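## Task

Transfer the single carton lying on the table straight onto the low platform so it rests flat with its original top face still upward. No carton may stick out past the platform's edge. The platform and the two cartons already sitting on it should stay as they were, or the result is worse. The carton must stay in place with no help from the robot. Finally switch suction off and pull the tool away.

## Robot and tools

Robot: two six-joint arms, left_arm and right_arm, each ending in a vacuum suction cup, no fingers. Bases in the scene frame: left_arm at (+0.043, +0.373, 0) m, right_arm at (-0.029, -0.365, 0) m. Scene frame: origin on the table top midway between the arms, +x out over the table, +z up, left_arm on the +y side. The names left and right do not refer to sides of any image.

The controlled point of each arm is its cup point: the middle of the suction cup's rim. The cup points along that point's own +z axis, so a cup facing straight down has its +z pointing toward -z of the scene. About 4 cm behind the rim the tool widens to roughly 9 cm sideways (body and wrist camera), so leave room when reaching near other cartons.

The 16-number row, used by every motion tool: left_arm x, y, z, qw, qx, qy, qz, left suction, then the same eight for right_arm. Both arms always appear, even if one should not move. x, y, z are an absolute target position of the cup point in metres, scene frame; qw..qz an absolute target orientation quaternion, w first, scene frame. Suction: above 0.01 means on, 0.01 or lower means off; the value persists, so repeat the current value for an arm you do not want to change. To keep an arm still, resend exactly the pose from the latest result before it stopped, and keep resending the same quaternion to hold an orientation (do not copy a drifted reported one).

move(target, speed, stop_force): target is one row (absolute poses). Each cup point travels a straight line toward its pose; both finish together, lasting 0.5 to 10 s (cut off at 10 s). speed: path top speed in m/s, 0.002 to 0.5, default 0.25; turning limited to twice that value in rad/s. stop_force: optional, newtons, 9 to 40, shared by both arms; an arm halts and backs off 2 steps once its wrist sensor feels that much extra push against its direction of travel. Use it, with a slow speed, for touching down onto a carton or setting one down; with it the target may lie well beyond the contact. Do not rely on it when the cup is also rotating, and leave it out when lifting away from something the cup is pressed on. Not allowed in the first 0.2 s of a scene. Paths ignore obstacles and the other arm. The result has a move: line giving each arm's ending: done, off_target, moving, held, fault, or contact (stop_force triggered), plus limits such as paced (pose clipped) or held (some steps blocked), and each arm's remaining distance to its pose.

execute_actions(actions, pictures): actions is a list with at most one element. An empty list just reports the state. {"rows": [...], "steps": n} applies up to 15 rows, one per control step of 1/30 s, n at most 15 (default 15), last row repeated if rows are fewer. {"steps": n} alone waits up to 300 steps counted from the previous result, so your thinking time eats into it. Each row's targets are clipped per step to within 100 mm and 16 degrees of the measured pose; a target more than 0.6 m from the last reported position along any cup-point axis gets the call refused. Long reaches therefore need several calls. pictures: boolean for camera images.



Result lines: each arm's cup position, quaternion (wxyz) and velocities; printed position can be off, more at long reach. suction_measured is the vacuum level: near 0 means no seal, 0.83 or more is airtight; part_present turns 1 at 0.50 and back to 0 under 0.45. Wrist force/torque are in the cup point's own axes, with offset up to about 4 N, noise, saturation near 50 N. HELD marks steps not sent; a pose unreachable line names an arm whose command the clearance check altered. Hand target shows where the controller is now driving. Joint torques are unreliable for detecting contact.

Picking: suction on, press the 36 mm rim flat onto a smooth face of the carton away from its edges and seams so it seals all round; check suction_measured. Under vacuum the cup shrinks, so the carton sits up to 12 mm nearer the tool. Releasing: lower the carton until it rests on the platform, switch suction off, then rise at least 15 mm before moving sideways. Keep the carton's top face up and level, fully inside the platform outline, not touching or shifting the two cartons there.

Avoid: pushing past contact without stop_force (arms are stiff; faults stop an arm 10 s), 150 N external force or joint overload (wrist joints 25.7 N m, others 138 N m, held weight counts), arms colliding, sealing the cup on the table (turn suction off to free it), fast touchdowns, dropping or knocking anything off the table, holding loads long enough to overheat motors (warning at 70 °C, stop at 85 °C). Objects may occasionally be nudged by outside pushes; recheck before releasing.

Each tool is called as name([rows], argument=value, ...), one row to a line, values as JSON.

## Session

execute_actions(actions=[])

Scene clock: 0.00 s of 9600.00 s.
left_arm: end_effector_position=(+0.4713, +0.3518, +0.4093) suction_measured=0.00 part_present=0 end_effector_quat_wxyz=(-0.000, +0.025, +1.000, -0.000) end_effector_velocity=(-0.000, -0.000, +0.000) end_effector_angular_velocity=(-0.001, -0.000, +0.000) | right_arm: end_effector_position=(+0.3924, -0.4443, +0.4088) suction_measured=0.00 part_present=0 end_effector_quat_wxyz=(-0.000, +0.093, +0.996, +0.000) end_effector_velocity=(+0.000, +0.000, +0.001) end_effector_angular_velocity=(-0.000, -0.002, +0.001)
Joint positions: left_arm=[-0.317 -1.746  1.517 -1.342 -1.571  1.255] | right_arm=[ 3.458 -1.396 -1.518 -1.799  1.572  1.888]
Joint velocities: left_arm=[ 0. -0. -0.  0. -0.  0.] | right_arm=[ 0.001 -0.     0.001  0.001 -0.    -0.   ]
Joint torques (N m, as the arm reports them, + toward a larger angle): no reading
Wrist force (N, on the end effector, along its own x y z axes, offset not removed): no reading
Wrist torque (N m, same axes, about the end effector's origin, offset not removed): no reading
Hand target (left_arm): +0.471, +0.352, +0.409; -0.000, +0.025, +1.000, -0.000
Hand target (right_arm): +0.392, -0.444, +0.409; -0.000, +0.093, +0.996, +0.000

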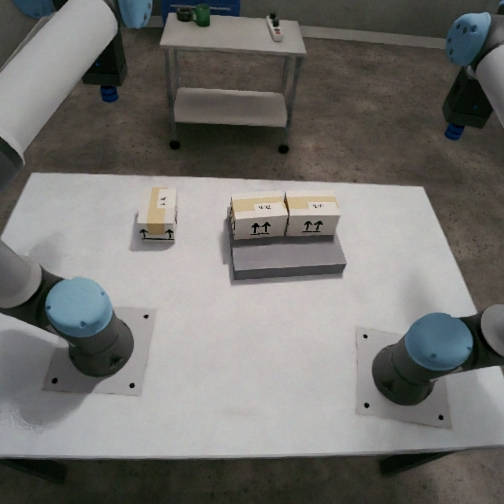

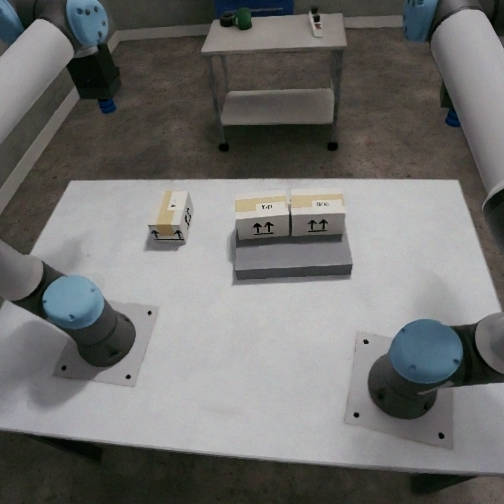

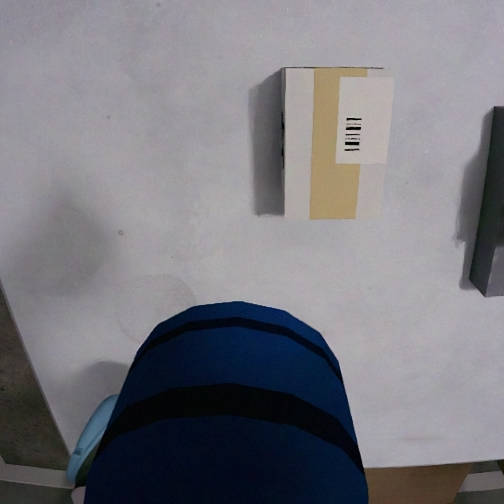

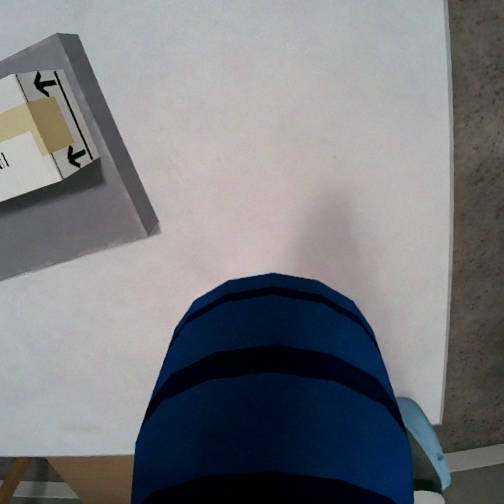

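zoom_image(camera="cam_head_left", region=[110, 160, 370, 300])

zoom_image(camera="cam_head_right", region=[110, 160, 370, 300])

Region (110, 160, 370, 300) of cam_head_left's 504x504 image, scaled by 1.938, with more detail than that image has; it fills the top 271 rows of this view, and the rest is white.

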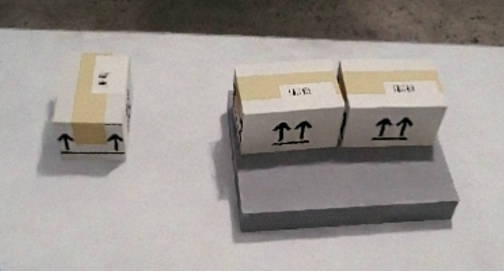

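Region (110, 160, 370, 300) of cam_head_right's 504x504 image, scaled by 1.938, with more detail than that image has; it fills the top 271 rows of this view, and the rest is white.

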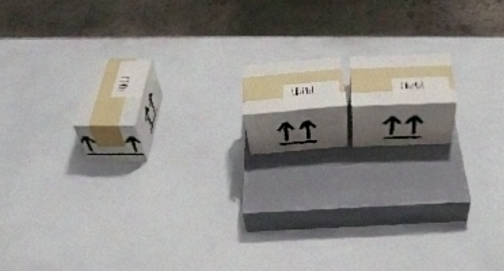

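move(target=[0.4713,0.2518,0.4093,0,0.025,1,0,0,0.3924,-0.4443,0.4088,0,0.093,0.996,0,0])

Scene clock: 26.83 s of 9600.00 s.
left_arm: end_effector_position=(+0.4712, +0.2520, +0.4093) suction_measured=0.00 part_present=0 end_effector_quat_wxyz=(-0.000, +0.025, +1.000, -0.000) end_effector_velocity=(+0.000, -0.002, -0.000) end_effector_angular_velocity=(+0.000, +0.000, -0.000) | right_arm: end_effector_position=(+0.3924, -0.4443, +0.4088) suction_measured=0.00 part_present=0 end_effector_quat_wxyz=(-0.000, +0.093, +0.996, +0.000) end_effector_velocity=(+0.000, +0.000, +0.001) end_effector_angular_velocity=(-0.000, -0.001, +0.001)
Joint positions: left_arm=[-0.531 -1.707  1.485 -1.349 -1.571  1.041] | right_arm=[ 3.458 -1.396 -1.518 -1.798  1.571  1.888]
Joint velocities: left_arm=[-0.004  0.002 -0.001 -0.     0.    -0.003] | right_arm=[ 0.001  0.001  0.001 -0.    -0.001  0.   ]
Joint torques (N m, as the arm reports them, + toward a larger angle): left_arm=[-16.78 -10.06 -35.13  -4.7    2.35  -1.37] | right_arm=[14.47 24.79 11.06  5.53 -2.5  -1.44]
Wrist force (N, on the end effector, along its own x y z axes, offset not removed): left_arm=[0.6 -1.5 -2.1] | right_arm=[0.9 0.9 -0.3]
Wrist torque (N m, same axes, about the end effector's origin, offset not removed): left_arm=[-0.30 -0.04 0.07] | right_arm=[0.04 -0.17 -0.17]
Hand target (left_arm): +0.471, +0.252, +0.409; -0.000, +0.025, +1.000, +0.000
Hand target (right_arm): +0.392, -0.444, +0.409; +0.000, +0.093, +0.996, +0.000
Off the commanded pose (left_arm): 0.000 m, 0 deg.
Off the commanded pose (right_arm): 0.000 m, 0 deg.
After step 90, 22.83 s passed at rest.
move: done

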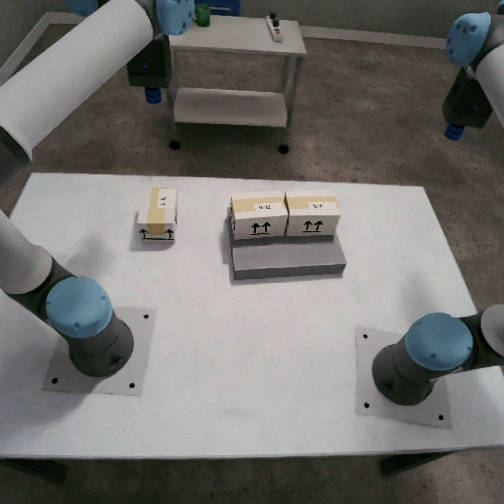

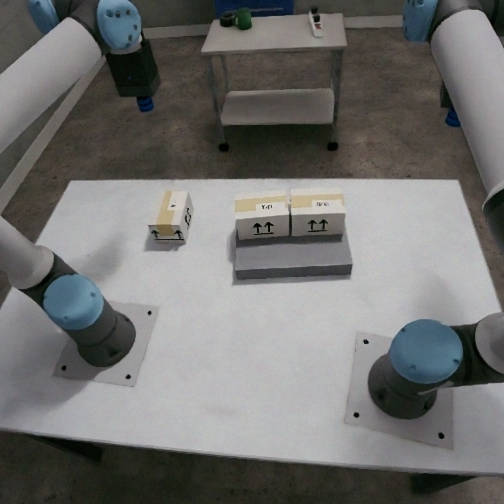

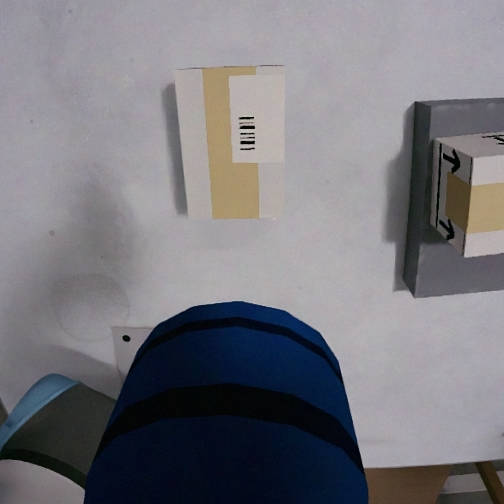

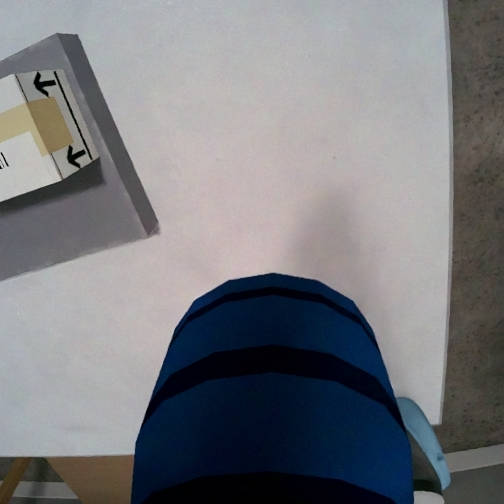

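move(target=[0.44,0.26,0.2,0,0,1,0,0,0.3924,-0.4443,0.4088,0,0.093,0.996,0,0])

Scene clock: 43.27 s of 9600.00 s.
left_arm: end_effector_position=(+0.4401, +0.2600, +0.2002) suction_measured=0.00 part_present=0 end_effector_quat_wxyz=(-0.000, +0.000, +1.000, +0.000) end_effector_velocity=(-0.000, -0.000, -0.002) end_effector_angular_velocity=(-0.001, -0.001, -0.000) | right_arm: end_effector_position=(+0.3924, -0.4443, +0.4088) suction_measured=0.00 part_present=0 end_effector_quat_wxyz=(+0.000, +0.093, +0.996, +0.000) end_effector_velocity=(-0.000, +0.001, +0.000) end_effector_angular_velocity=(+0.003, +0.000, +0.000)
Joint positions: left_arm=[-0.558 -1.766  2.073 -1.878 -1.571  0.965] | right_arm=[ 3.458 -1.396 -1.518 -1.798  1.571  1.888]
Joint velocities: left_arm=[-0.001  0.002  0.006 -0.008  0.    -0.   ] | right_arm=[ 0.001  0.     0.001 -0.001  0.003  0.   ]
Joint torques (N m, as the arm reports them, + toward a larger angle): left_arm=[-14.15  -9.48 -12.74  -5.08   2.43  -1.63] | right_arm=[13.9  24.07 11.23  5.42 -2.51 -1.55]
Wrist force (N, on the end effector, along its own x y z axes, offset not removed): left_arm=[-0.9 0.8 -0.7] | right_arm=[0.8 -0.3 -1.1]
Wrist torque (N m, same axes, about the end effector's origin, offset not removed): left_arm=[0.16 0.36 0.04] | right_arm=[-0.10 -0.13 -0.10]
Hand target (left_arm): +0.440, +0.260, +0.200; -0.000, +0.000, +1.000, +0.000
Hand target (right_arm): +0.392, -0.444, +0.409; +0.000, +0.093, +0.996, -0.000
Off the commanded pose (left_arm): 0.000 m, 0 deg.
Off the commanded pose (right_arm): 0.000 m, 0 deg.
After step 90, 12.00 s passed at rest.
move: done

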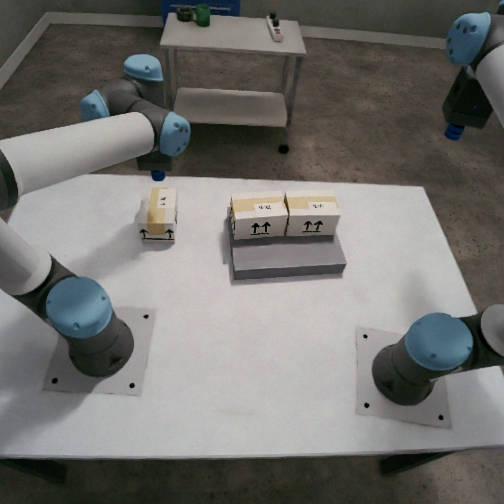

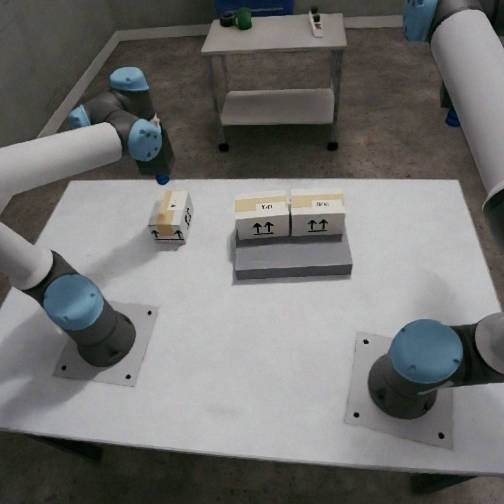

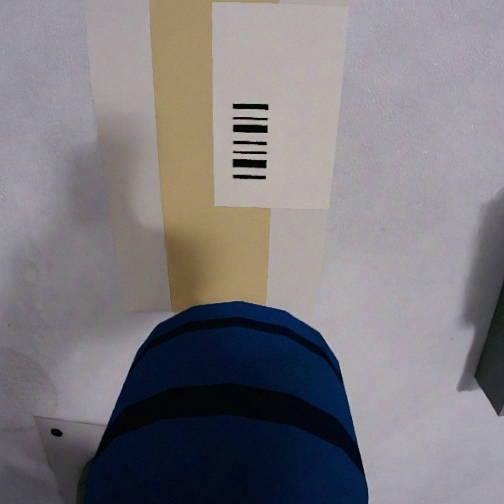

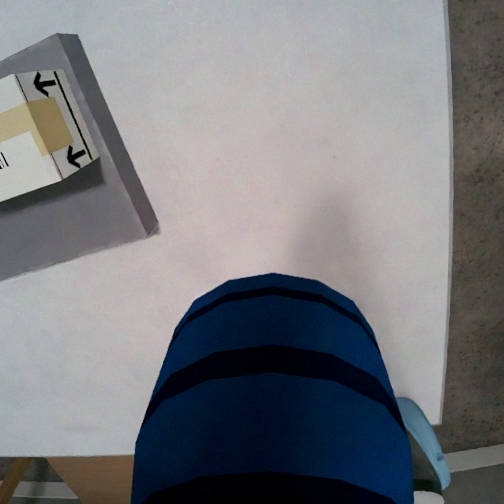

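move(target=[0.44,0.266,0.125,0,0,1,0,0,0.3924,-0.4443,0.4088,0,0.093,0.996,0,0], speed=0.1)

move(target=[0.44,0.266,0.06,0,0,1,0,1,0.3924,-0.4443,0.4088,0,0.093,0.996,0,0], speed=0.008, stop_force=10)

Scene clock: 67.63 s of 9600.00 s.
left_arm: end_effector_position=(+0.4400, +0.2660, +0.1252) suction_measured=0.00 part_present=0 end_effector_quat_wxyz=(+0.000, -0.000, +1.000, +0.000) end_effector_velocity=(+0.000, +0.000, -0.002) end_effector_angular_velocity=(+0.000, -0.001, -0.000) | right_arm: end_effector_position=(+0.3924, -0.4443, +0.4088) suction_measured=0.00 part_present=0 end_effector_quat_wxyz=(+0.000, +0.093, +0.996, -0.000) end_effector_velocity=(+0.000, +0.002, +0.000) end_effector_angular_velocity=(+0.001, -0.000, +0.004)
Joint positions: left_arm=[-0.545 -1.685  2.217 -2.103 -1.571  0.977] | right_arm=[ 3.458 -1.396 -1.518 -1.798  1.571  1.888]
Joint velocities: left_arm=[ 0.001  0.004  0.003 -0.008  0.001  0.001] | right_arm=[ 0.004 -0.     0.001 -0.     0.001 -0.   ]
Joint torques (N m, as the arm reports them, + toward a larger angle): left_arm=[ 13.1  -10.62  -9.12  -4.88   0.04   2.24] | right_arm=[14.22 22.97 11.64  5.26 -2.53 -1.5 ]
Wrist force (N, on the end effector, along its own x y z axes, offset not removed): left_arm=[1.7 0.0 0.0] | right_arm=[0.0 -2.2 -0.6]
Wrist torque (N m, same axes, about the end effector's origin, offset not removed): left_arm=[-0.16 -0.15 0.10] | right_arm=[-0.44 0.01 -0.11]
Hand target (left_arm): +0.440, +0.266, +0.125; +0.000, -0.000, +1.000, +0.000
Hand target (right_arm): +0.392, -0.444, +0.409; +0.000, +0.093, +0.996, -0.000
Off the commanded pose (left_arm): 0.000 m, 0 deg.
Off the commanded pose (right_arm): 0.000 m, 0 deg.
After step 90, 20.17 s passed at rest.
move: done

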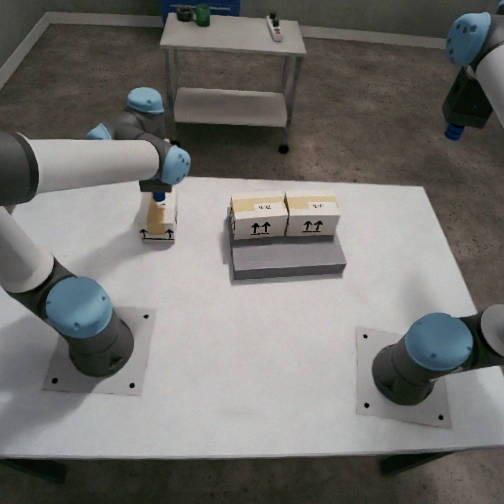

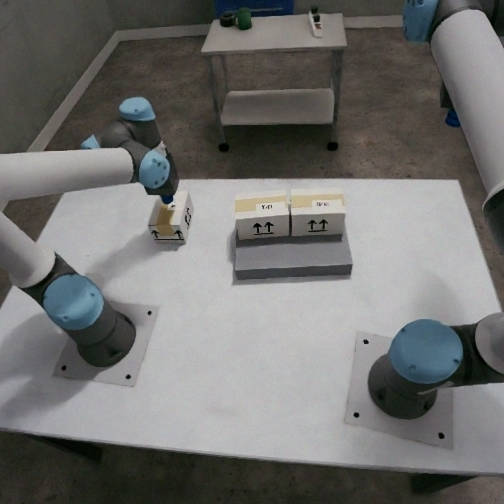

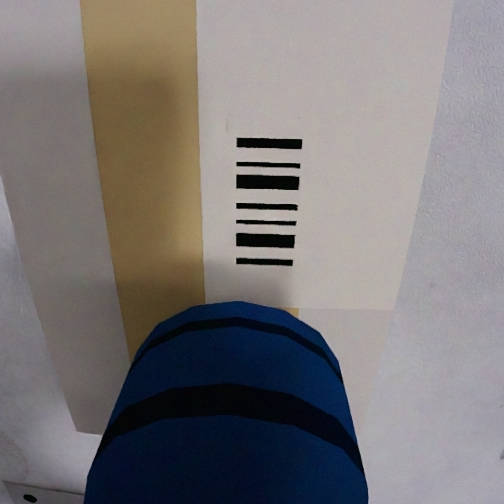

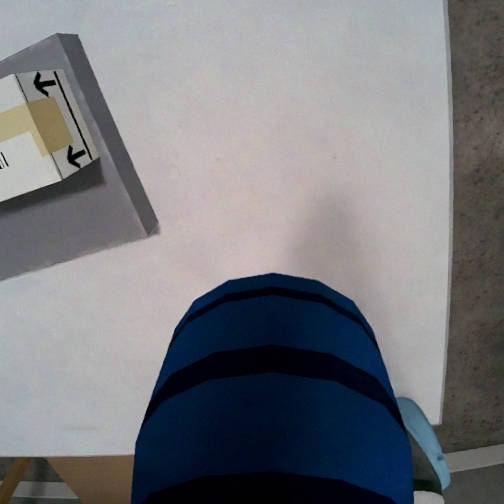

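Scene clock: 74.07 s of 9600.00 s.
left_arm: end_effector_position=(+0.4400, +0.2660, +0.0767) suction_measured=0.90 part_present=1 end_effector_quat_wxyz=(-0.000, -0.000, +1.000, +0.000) end_effector_velocity=(-0.001, +0.000, +0.001) end_effector_angular_velocity=(+0.001, +0.004, -0.000) | right_arm: end_effector_position=(+0.3924, -0.4443, +0.4088) suction_measured=0.00 part_present=0 end_effector_quat_wxyz=(+0.000, +0.093, +0.996, +0.000) end_effector_velocity=(-0.000, -0.000, -0.000) end_effector_angular_velocity=(-0.000, +0.000, -0.000)
Joint positions: left_arm=[-0.545 -1.601  2.292 -2.262 -1.571  0.977] | right_arm=[ 3.458 -1.396 -1.518 -1.798  1.571  1.888]
Joint velocities: left_arm=[ 0.    -0.003 -0.004  0.01  -0.001  0.   ] | right_arm=[-0.  0. -0. -0. -0. -0.]
Joint torques (N m, as the arm reports them, + toward a larger angle): left_arm=[  6.11 -11.52 -21.73   0.54   2.33  -0.86] | right_arm=[14.19 21.29 12.65  4.97 -2.44 -1.3 ]
Wrist force (N, on the end effector, along its own x y z axes, offset not removed): left_arm=[8.3 3.3 -33.7] | right_arm=[0.1 -0.7 0.4]
Wrist torque (N m, same axes, about the end effector's origin, offset not removed): left_arm=[-0.06 -0.06 0.08] | right_arm=[-0.22 -0.04 -0.10]
Hand target (left_arm): +0.440, +0.266, +0.077; +0.000, -0.000, +1.000, -0.000
Hand target (right_arm): +0.392, -0.444, +0.409; +0.000, +0.093, +0.996, +0.000
Off the commanded pose (left_arm): 0.017 m, 0 deg.
Off the commanded pose (right_arm): 0.000 m, 0 deg.
move: contact (left_arm)

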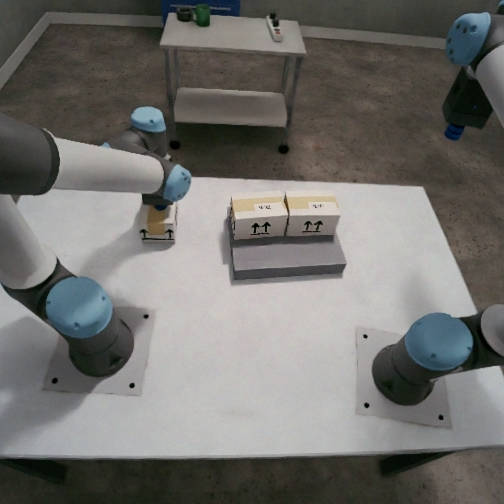

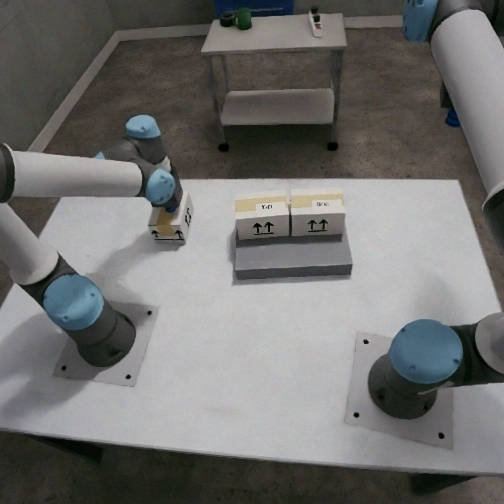

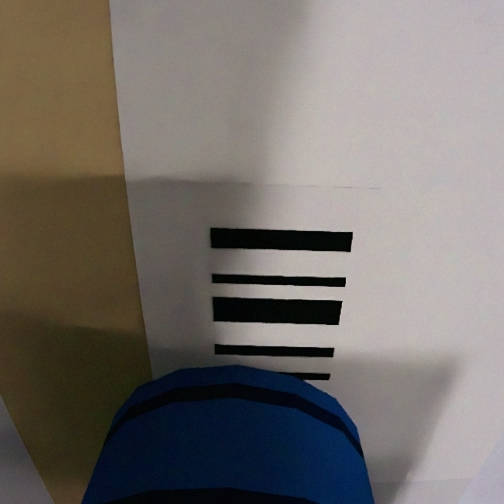

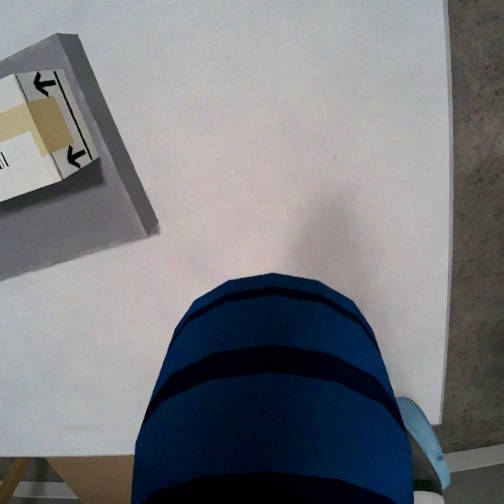

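move(target=[0.44,0.266,0.11,0,0,1,0,1,0.3924,-0.4443,0.4088,0,0.093,0.996,0,0], speed=0.03)

move(target=[0.44,0.266,0.3,0,0,1,0,1,0.3924,-0.4443,0.4088,0,0.093,0.996,0,0], speed=0.15)

move(target=[0.4,0.12,0.3,0,0.7071,0.7071,0,1,0.3924,-0.4443,0.4088,0,0.093,0.996,0,0], speed=0.15)

Scene clock: 90.57 s of 9600.00 s.
left_arm: end_effector_position=(+0.4400, +0.2660, +0.1098) suction_measured=0.90 part_present=1 end_effector_quat_wxyz=(+0.000, +0.000, +1.000, +0.000) end_effector_velocity=(+0.000, +0.000, +0.002) end_effector_angular_velocity=(+0.001, -0.000, -0.001) | right_arm: end_effector_position=(+0.3924, -0.4443, +0.4088) suction_measured=0.00 part_present=0 end_effector_quat_wxyz=(+0.000, +0.093, +0.996, +0.000) end_effector_velocity=(+0.000, +0.000, -0.000) end_effector_angular_velocity=(-0.000, +0.001, +0.002)
Joint positions: left_arm=[-0.545 -1.661  2.242 -2.152 -1.571  0.977] | right_arm=[ 3.458 -1.396 -1.518 -1.798  1.571  1.888]
Joint velocities: left_arm=[-0.    -0.003 -0.003  0.006  0.001  0.001] | right_arm=[ 0.001 -0.001 -0.    -0.    -0.    -0.001]
Joint torques (N m, as the arm reports them, + toward a larger angle): left_arm=[ 13.07 -26.63 -32.52  -1.27  -0.88   1.96] | right_arm=[13.78 19.5  14.71  4.5  -2.33 -1.29]
Wrist force (N, on the end effector, along its own x y z axes, offset not removed): left_arm=[-1.2 -2.8 6.8] | right_arm=[-0.4 -1.4 0.3]
Wrist torque (N m, same axes, about the end effector's origin, offset not removed): left_arm=[-0.61 0.29 0.12] | right_arm=[-0.30 0.08 -0.07]
Hand target (left_arm): +0.440, +0.266, +0.110; +0.000, +0.000, +1.000, -0.000
Hand target (right_arm): +0.392, -0.444, +0.409; +0.000, +0.093, +0.996, -0.000
Off the commanded pose (left_arm): 0.000 m, 0 deg.
Off the commanded pose (right_arm): 0.000 m, 0 deg.
After step 90, 12.07 s passed at rest.
move: done

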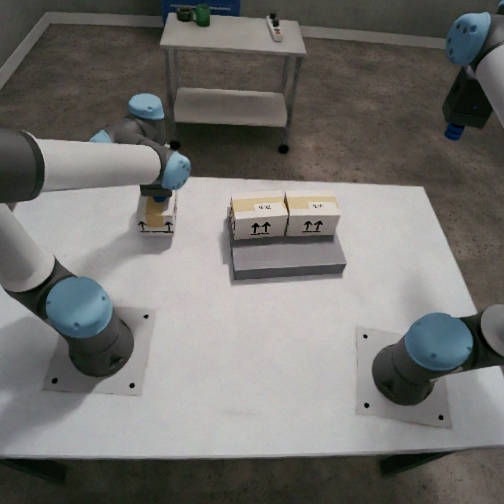

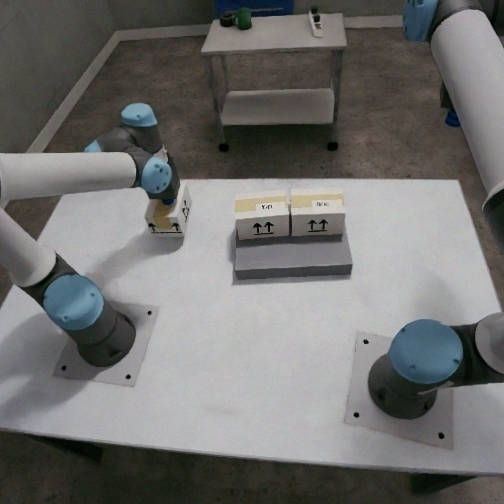

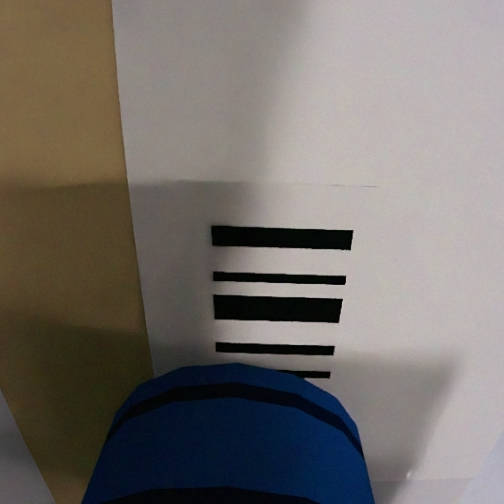

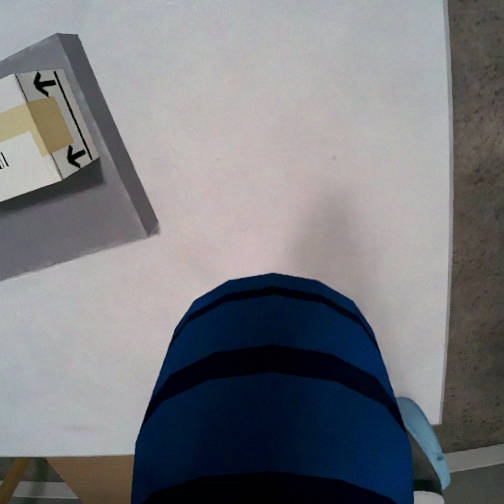

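Scene clock: 92.33 s of 9600.00 s.
left_arm: end_effector_position=(+0.4399, +0.2661, +0.2999) suction_measured=0.90 part_present=1 end_effector_quat_wxyz=(+0.000, -0.000, +1.000, -0.000) end_effector_velocity=(-0.000, -0.000, +0.002) end_effector_angular_velocity=(+0.001, +0.002, -0.001) | right_arm: end_effector_position=(+0.3924, -0.4443, +0.4088) suction_measured=0.00 part_present=0 end_effector_quat_wxyz=(+0.000, +0.093, +0.996, +0.000) end_effector_velocity=(-0.000, +0.000, -0.000) end_effector_angular_velocity=(+0.001, +0.001, +0.001)
Joint positions: left_arm=[-0.545 -1.815  1.852 -1.608 -1.571  0.977] | right_arm=[ 3.458 -1.396 -1.518 -1.798  1.571  1.888]
Joint velocities: left_arm=[-0.     0.001 -0.005  0.006 -0.     0.001] | right_arm=[ 0.     0.     0.    -0.001  0.001 -0.001]
Joint torques (N m, as the arm reports them, + toward a larger angle): left_arm=[-13.96 -11.07 -36.15  -1.65  -0.57  -1.53] | right_arm=[13.99 19.13 15.03  4.55 -2.49 -1.23]
Wrist force (N, on the end effector, along its own x y z axes, offset not removed): left_arm=[-0.9 -0.2 3.8] | right_arm=[-1.8 0.3 -1.6]
Wrist torque (N m, same axes, about the end effector's origin, offset not removed): left_arm=[0.07 0.20 0.07] | right_arm=[-0.02 0.36 -0.08]
Hand target (left_arm): +0.440, +0.266, +0.300; +0.000, +0.000, +1.000, -0.000
Hand target (right_arm): +0.392, -0.444, +0.409; +0.000, +0.093, +0.996, -0.000
Off the commanded pose (left_arm): 0.000 m, 0 deg.
Off the commanded pose (right_arm): 0.000 m, 0 deg.
move: done

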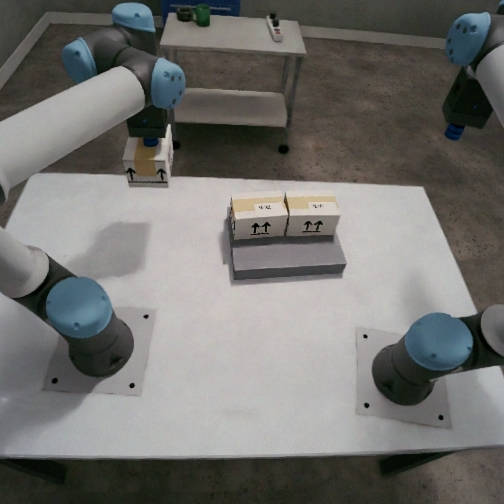

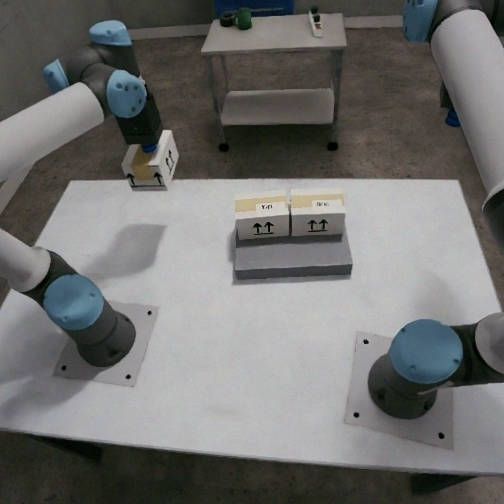

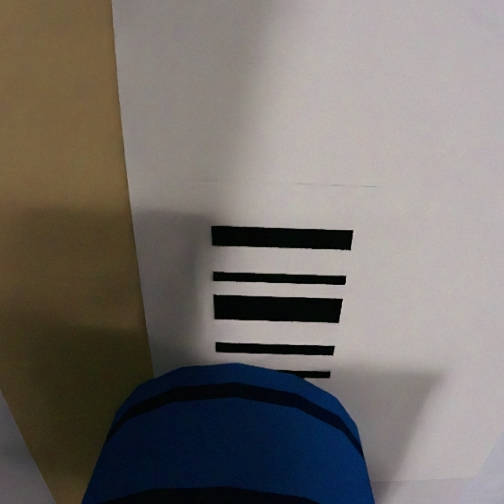

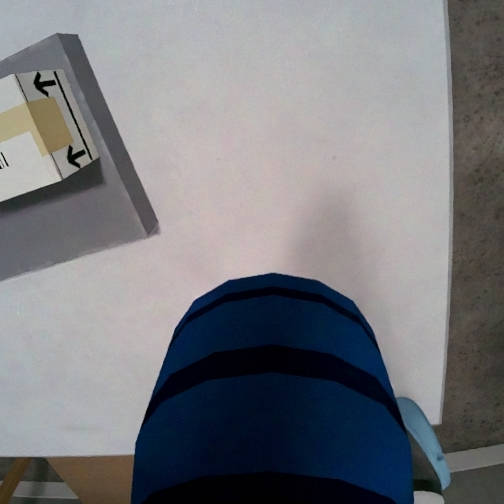

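Scene clock: 97.97 s of 9600.00 s.
left_arm: end_effector_position=(+0.3998, +0.1201, +0.3000) suction_measured=0.90 part_present=1 end_effector_quat_wxyz=(-0.000, +0.707, +0.707, +0.000) end_effector_velocity=(+0.000, -0.000, -0.000) end_effector_angular_velocity=(+0.001, -0.001, -0.010) | right_arm: end_effector_position=(+0.3924, -0.4443, +0.4088) suction_measured=0.00 part_present=0 end_effector_quat_wxyz=(+0.000, +0.093, +0.996, +0.000) end_effector_velocity=(-0.000, -0.000, -0.000) end_effector_angular_velocity=(-0.001, -0.000, +0.000)
Joint positions: left_arm=[-0.878 -1.747  1.799 -1.622 -1.571  2.214] | right_arm=[ 3.458 -1.396 -1.518 -1.798  1.571  1.888]
Joint velocities: left_arm=[-0.001  0.001 -0.    -0.     0.002  0.009] | right_arm=[-0.     0.    -0.     0.    -0.001 -0.   ]
Joint torques (N m, as the arm reports them, + toward a larger angle): left_arm=[-11.96 -11.51 -38.15  -5.3   -2.25   1.85] | right_arm=[14.22 18.21 15.48  4.35 -2.3  -1.28]
Wrist force (N, on the end effector, along its own x y z axes, offset not removed): left_arm=[-0.2 -1.2 4.7] | right_arm=[0.8 -0.3 0.3]
Wrist torque (N m, same axes, about the end effector's origin, offset not removed): left_arm=[0.00 0.17 0.11] | right_arm=[-0.13 -0.10 -0.15]
Hand target (left_arm): +0.400, +0.120, +0.300; -0.000, +0.707, +0.707, -0.000
Hand target (right_arm): +0.392, -0.444, +0.409; +0.000, +0.093, +0.996, -0.000
Off the commanded pose (left_arm): 0.000 m, 0 deg.
Off the commanded pose (right_arm): 0.000 m, 0 deg.
move: done

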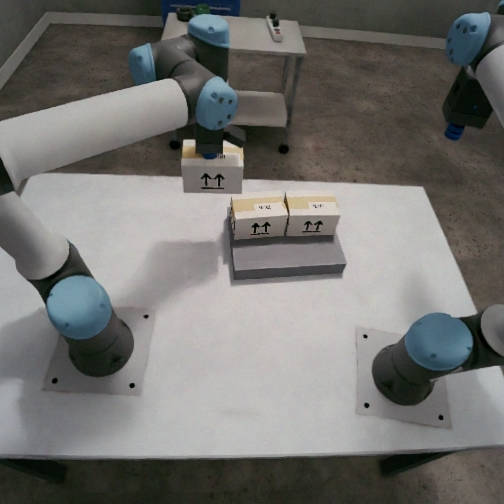

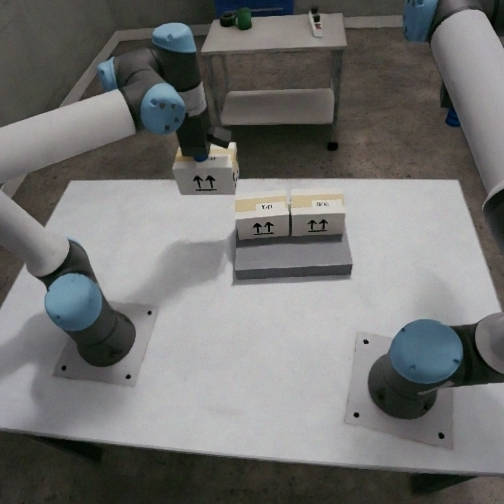

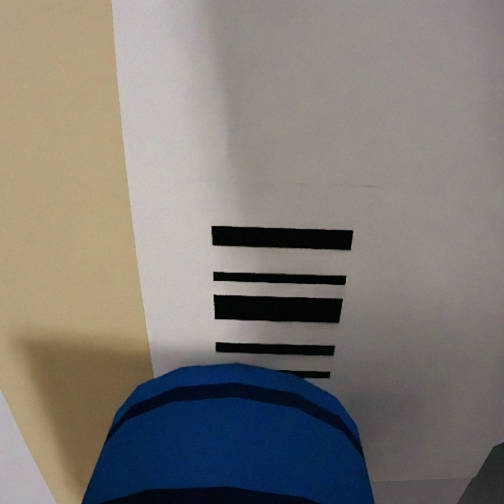

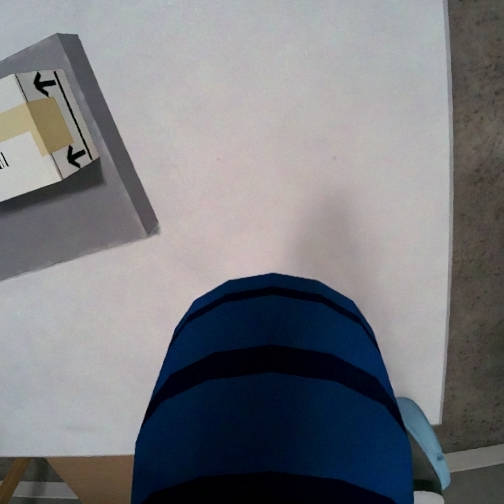

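move(target=[0.38,0.27,0.3,0,0.7071,0.7071,0,1,0.33,-0.06,0.36,0,0,1,0,0])

Scene clock: 112.37 s of 9600.00 s.
left_arm: end_effector_position=(+0.3802, +0.2700, +0.3000) suction_measured=0.90 part_present=1 end_effector_quat_wxyz=(+0.000, +0.707, +0.707, +0.000) end_effector_velocity=(-0.000, +0.001, +0.000) end_effector_angular_velocity=(-0.000, +0.000, +0.001) | right_arm: end_effector_position=(+0.3298, -0.0602, +0.3600) suction_measured=0.00 part_present=0 end_effector_quat_wxyz=(-0.000, +0.000, +1.000, -0.000) end_effector_velocity=(+0.001, +0.002, +0.000) end_effector_angular_velocity=(+0.001, -0.002, +0.000)
Joint positions: left_arm=[-0.636 -1.97   1.953 -1.554 -1.571  2.457] | right_arm=[ 4.318 -1.481 -1.572 -1.661  1.571  2.562]
Joint velocities: left_arm=[ 0.002 -0.001  0.     0.    -0.001  0.001] | right_arm=[ 0.001 -0.003  0.002  0.002 -0.001  0.001]
Joint torques (N m, as the arm reports them, + toward a larger angle): left_arm=[ 14.36 -17.29 -14.64  -1.45  -2.46   2.14] | right_arm=[14.6  11.66 32.05  5.56 -2.6   1.63]
Wrist force (N, on the end effector, along its own x y z axes, offset not removed): left_arm=[-2.4 -0.1 5.4] | right_arm=[0.7 -0.5 -0.8]
Wrist torque (N m, same axes, about the end effector's origin, offset not removed): left_arm=[0.11 0.58 0.20] | right_arm=[-0.15 -0.11 -0.05]
Hand target (left_arm): +0.380, +0.270, +0.300; +0.000, +0.707, +0.707, +0.000
Hand target (right_arm): +0.330, -0.060, +0.360; -0.000, -0.000, +1.000, -0.000
Off the commanded pose (left_arm): 0.000 m, 0 deg.
Off the commanded pose (right_arm): 0.000 m, 0 deg.
After step 90, 9.23 s passed at rest.
move: done

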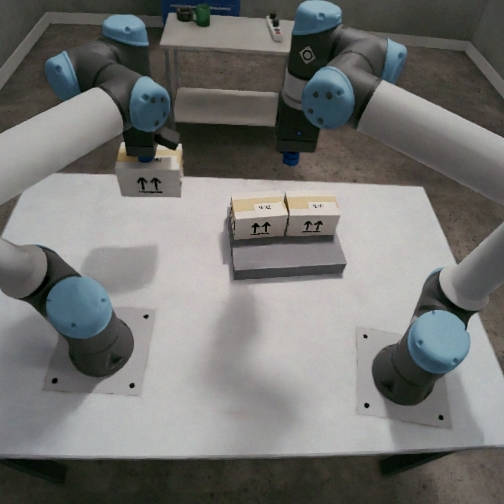

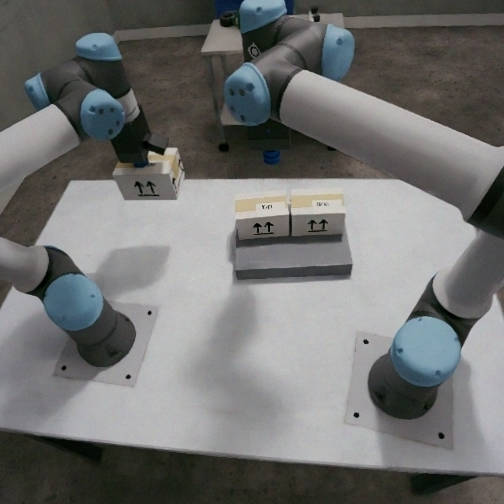

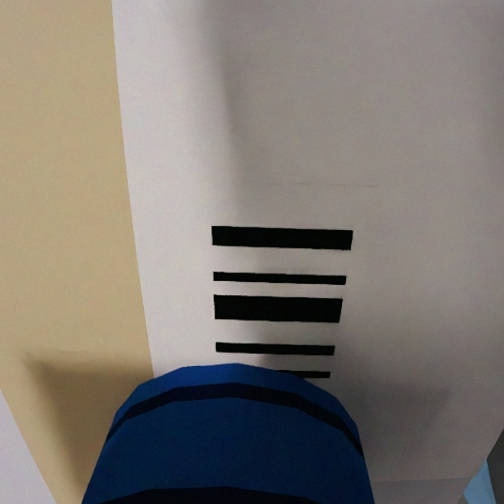

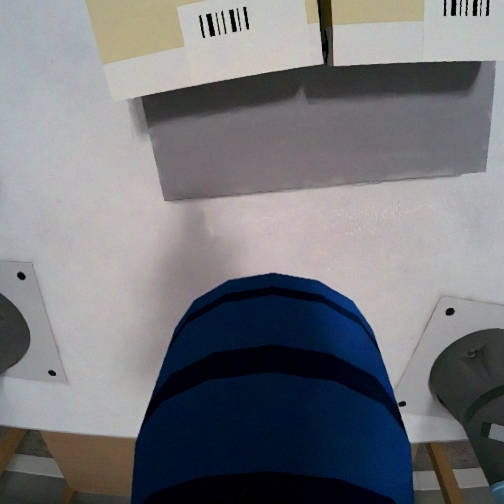

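move(target=[0.28,0.15,0.3,0,0.74,0.673,0,1,0.30,-0.3,0.33,0,0.7071,0.7071,0,0])

move(target=[0.25,-0.04,0.2,0,0.74,0.673,0,1,0.30,-0.3,0.33,0,0.7071,0.7071,0,0], speed=0.12)

Scene clock: 138.07 s of 9600.00 s.
left_arm: end_effector_position=(+0.2798, +0.1502, +0.3000) suction_measured=0.90 part_present=1 end_effector_quat_wxyz=(-0.000, +0.740, +0.673, -0.000) end_effector_velocity=(-0.001, -0.001, +0.000) end_effector_angular_velocity=(+0.000, -0.000, +0.001) | right_arm: end_effector_position=(+0.3001, -0.2998, +0.3301) suction_measured=0.00 part_present=0 end_effector_quat_wxyz=(-0.000, +0.707, +0.707, +0.000) end_effector_velocity=(-0.000, -0.002, -0.001) end_effector_angular_velocity=(-0.003, +0.001, -0.010)
Joint positions: left_arm=[-1.128 -2.046  1.994 -1.519 -1.571  2.059] | right_arm=[ 3.931 -1.13  -1.9   -1.682  1.571  3.744]
Joint velocities: left_arm=[-0.003  0.    -0.    -0.     0.    -0.004] | right_arm=[-0.003  0.001 -0.002 -0.001 -0.002  0.007]
Joint torques (N m, as the arm reports them, + toward a larger angle): left_arm=[-14.02   1.52 -38.03  -5.46   2.47  -1.5 ] | right_arm=[-15.93  11.76  12.14  -0.11  -2.43   1.7 ]
Wrist force (N, on the end effector, along its own x y z axes, offset not removed): left_arm=[0.1 0.0 6.9] | right_arm=[-0.9 0.8 -2.4]
Wrist torque (N m, same axes, about the end effector's origin, offset not removed): left_arm=[0.10 0.09 0.09] | right_arm=[0.05 0.19 -0.08]
Hand target (left_arm): +0.280, +0.150, +0.300; -0.000, +0.740, +0.673, -0.000
Hand target (right_arm): +0.300, -0.300, +0.330; -0.000, +0.707, +0.707, +0.000
Off the commanded pose (left_arm): 0.000 m, 0 deg.
Off the commanded pose (right_arm): 0.000 m, 0 deg.
After step 90, 19.07 s passed at rest.
move: done

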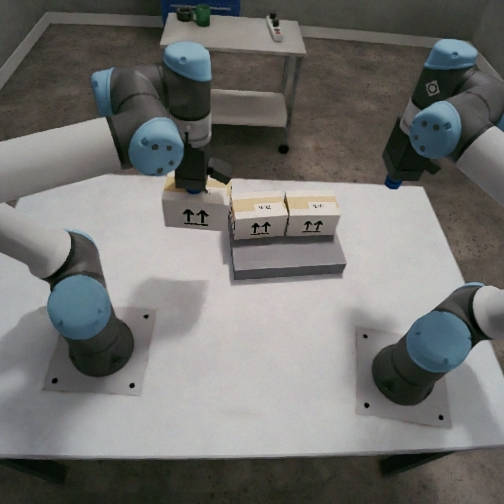

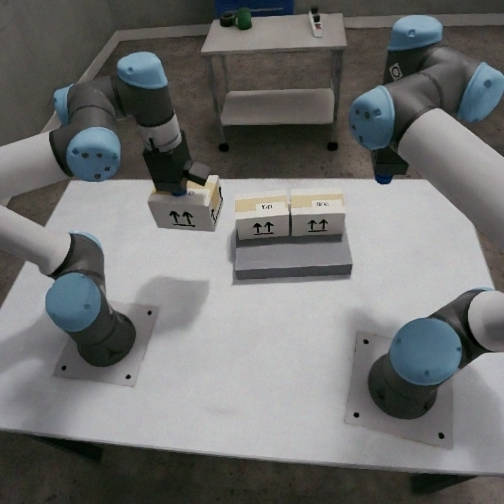

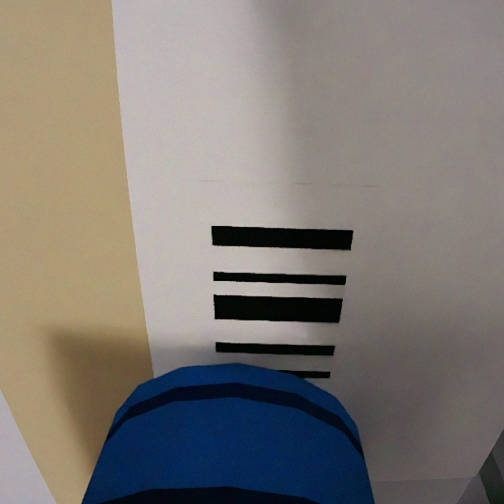

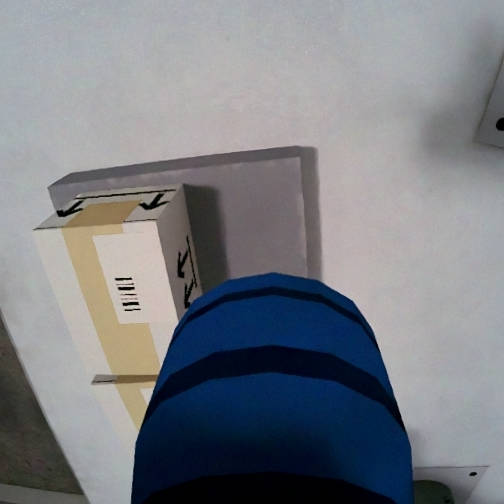

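Scene clock: 140.37 s of 9600.00 s.
left_arm: end_effector_position=(+0.2498, -0.0399, +0.2000) suction_measured=0.90 part_present=1 end_effector_quat_wxyz=(-0.000, +0.740, +0.673, +0.000) end_effector_velocity=(+0.000, -0.002, -0.001) end_effector_angular_velocity=(+0.000, -0.000, -0.001) | right_arm: end_effector_position=(+0.3000, -0.3000, +0.3300) suction_measured=0.00 part_present=0 end_effector_quat_wxyz=(+0.000, +0.707, +0.707, +0.000) end_effector_velocity=(+0.000, -0.000, -0.000) end_effector_angular_velocity=(-0.001, -0.000, -0.000)
Joint positions: left_arm=[-1.35  -1.638  1.965 -1.898 -1.571  1.837] | right_arm=[ 3.931 -1.13  -1.9   -1.682  1.571  3.745]
Joint velocities: left_arm=[-0.001  0.004 -0.002 -0.002  0.    -0.   ] | right_arm=[ 0.    -0.    -0.     0.001 -0.001  0.   ]
Joint torques (N m, as the arm reports them, + toward a larger angle): left_arm=[-13.35 -16.17 -38.18  -5.05   2.54  -1.59] | right_arm=[14.79 12.56 10.83 -0.18 -2.62  1.48]
Wrist force (N, on the end effector, along its own x y z axes, offset not removed): left_arm=[0.4 -0.3 6.2] | right_arm=[-0.7 -0.6 0.1]
Wrist torque (N m, same axes, about the end effector's origin, offset not removed): left_arm=[-0.05 0.10 -0.01] | right_arm=[-0.18 0.14 -0.07]
Hand target (left_arm): +0.250, -0.040, +0.200; -0.000, +0.740, +0.673, +0.000
Hand target (right_arm): +0.300, -0.300, +0.330; +0.000, +0.707, +0.707, +0.000
Off the commanded pose (left_arm): 0.000 m, 0 deg.
Off the commanded pose (right_arm): 0.000 m, 0 deg.
move: done

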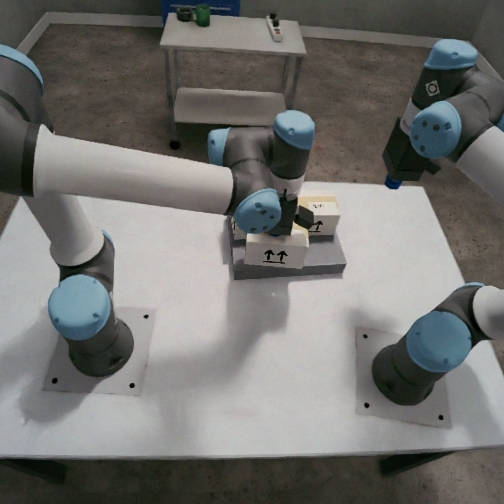

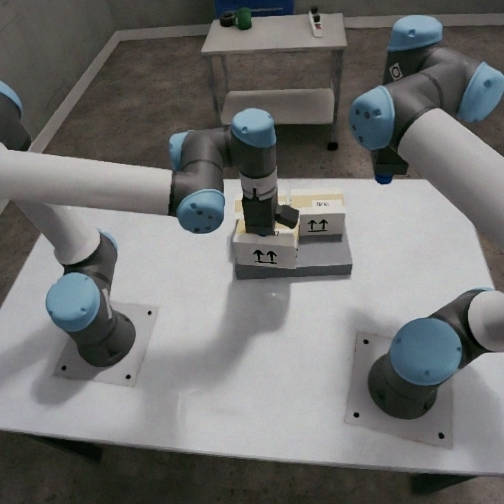

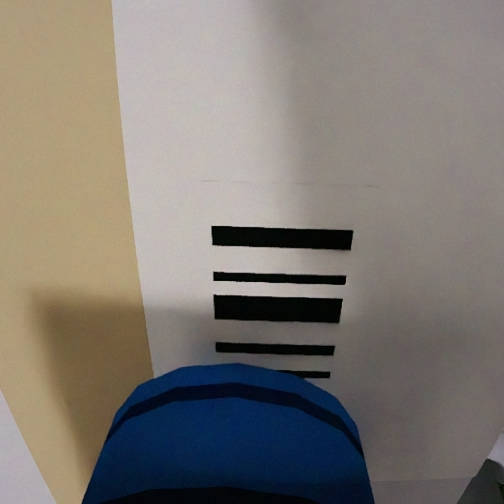

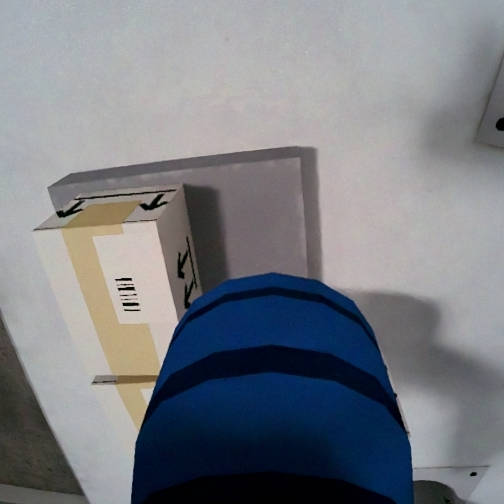

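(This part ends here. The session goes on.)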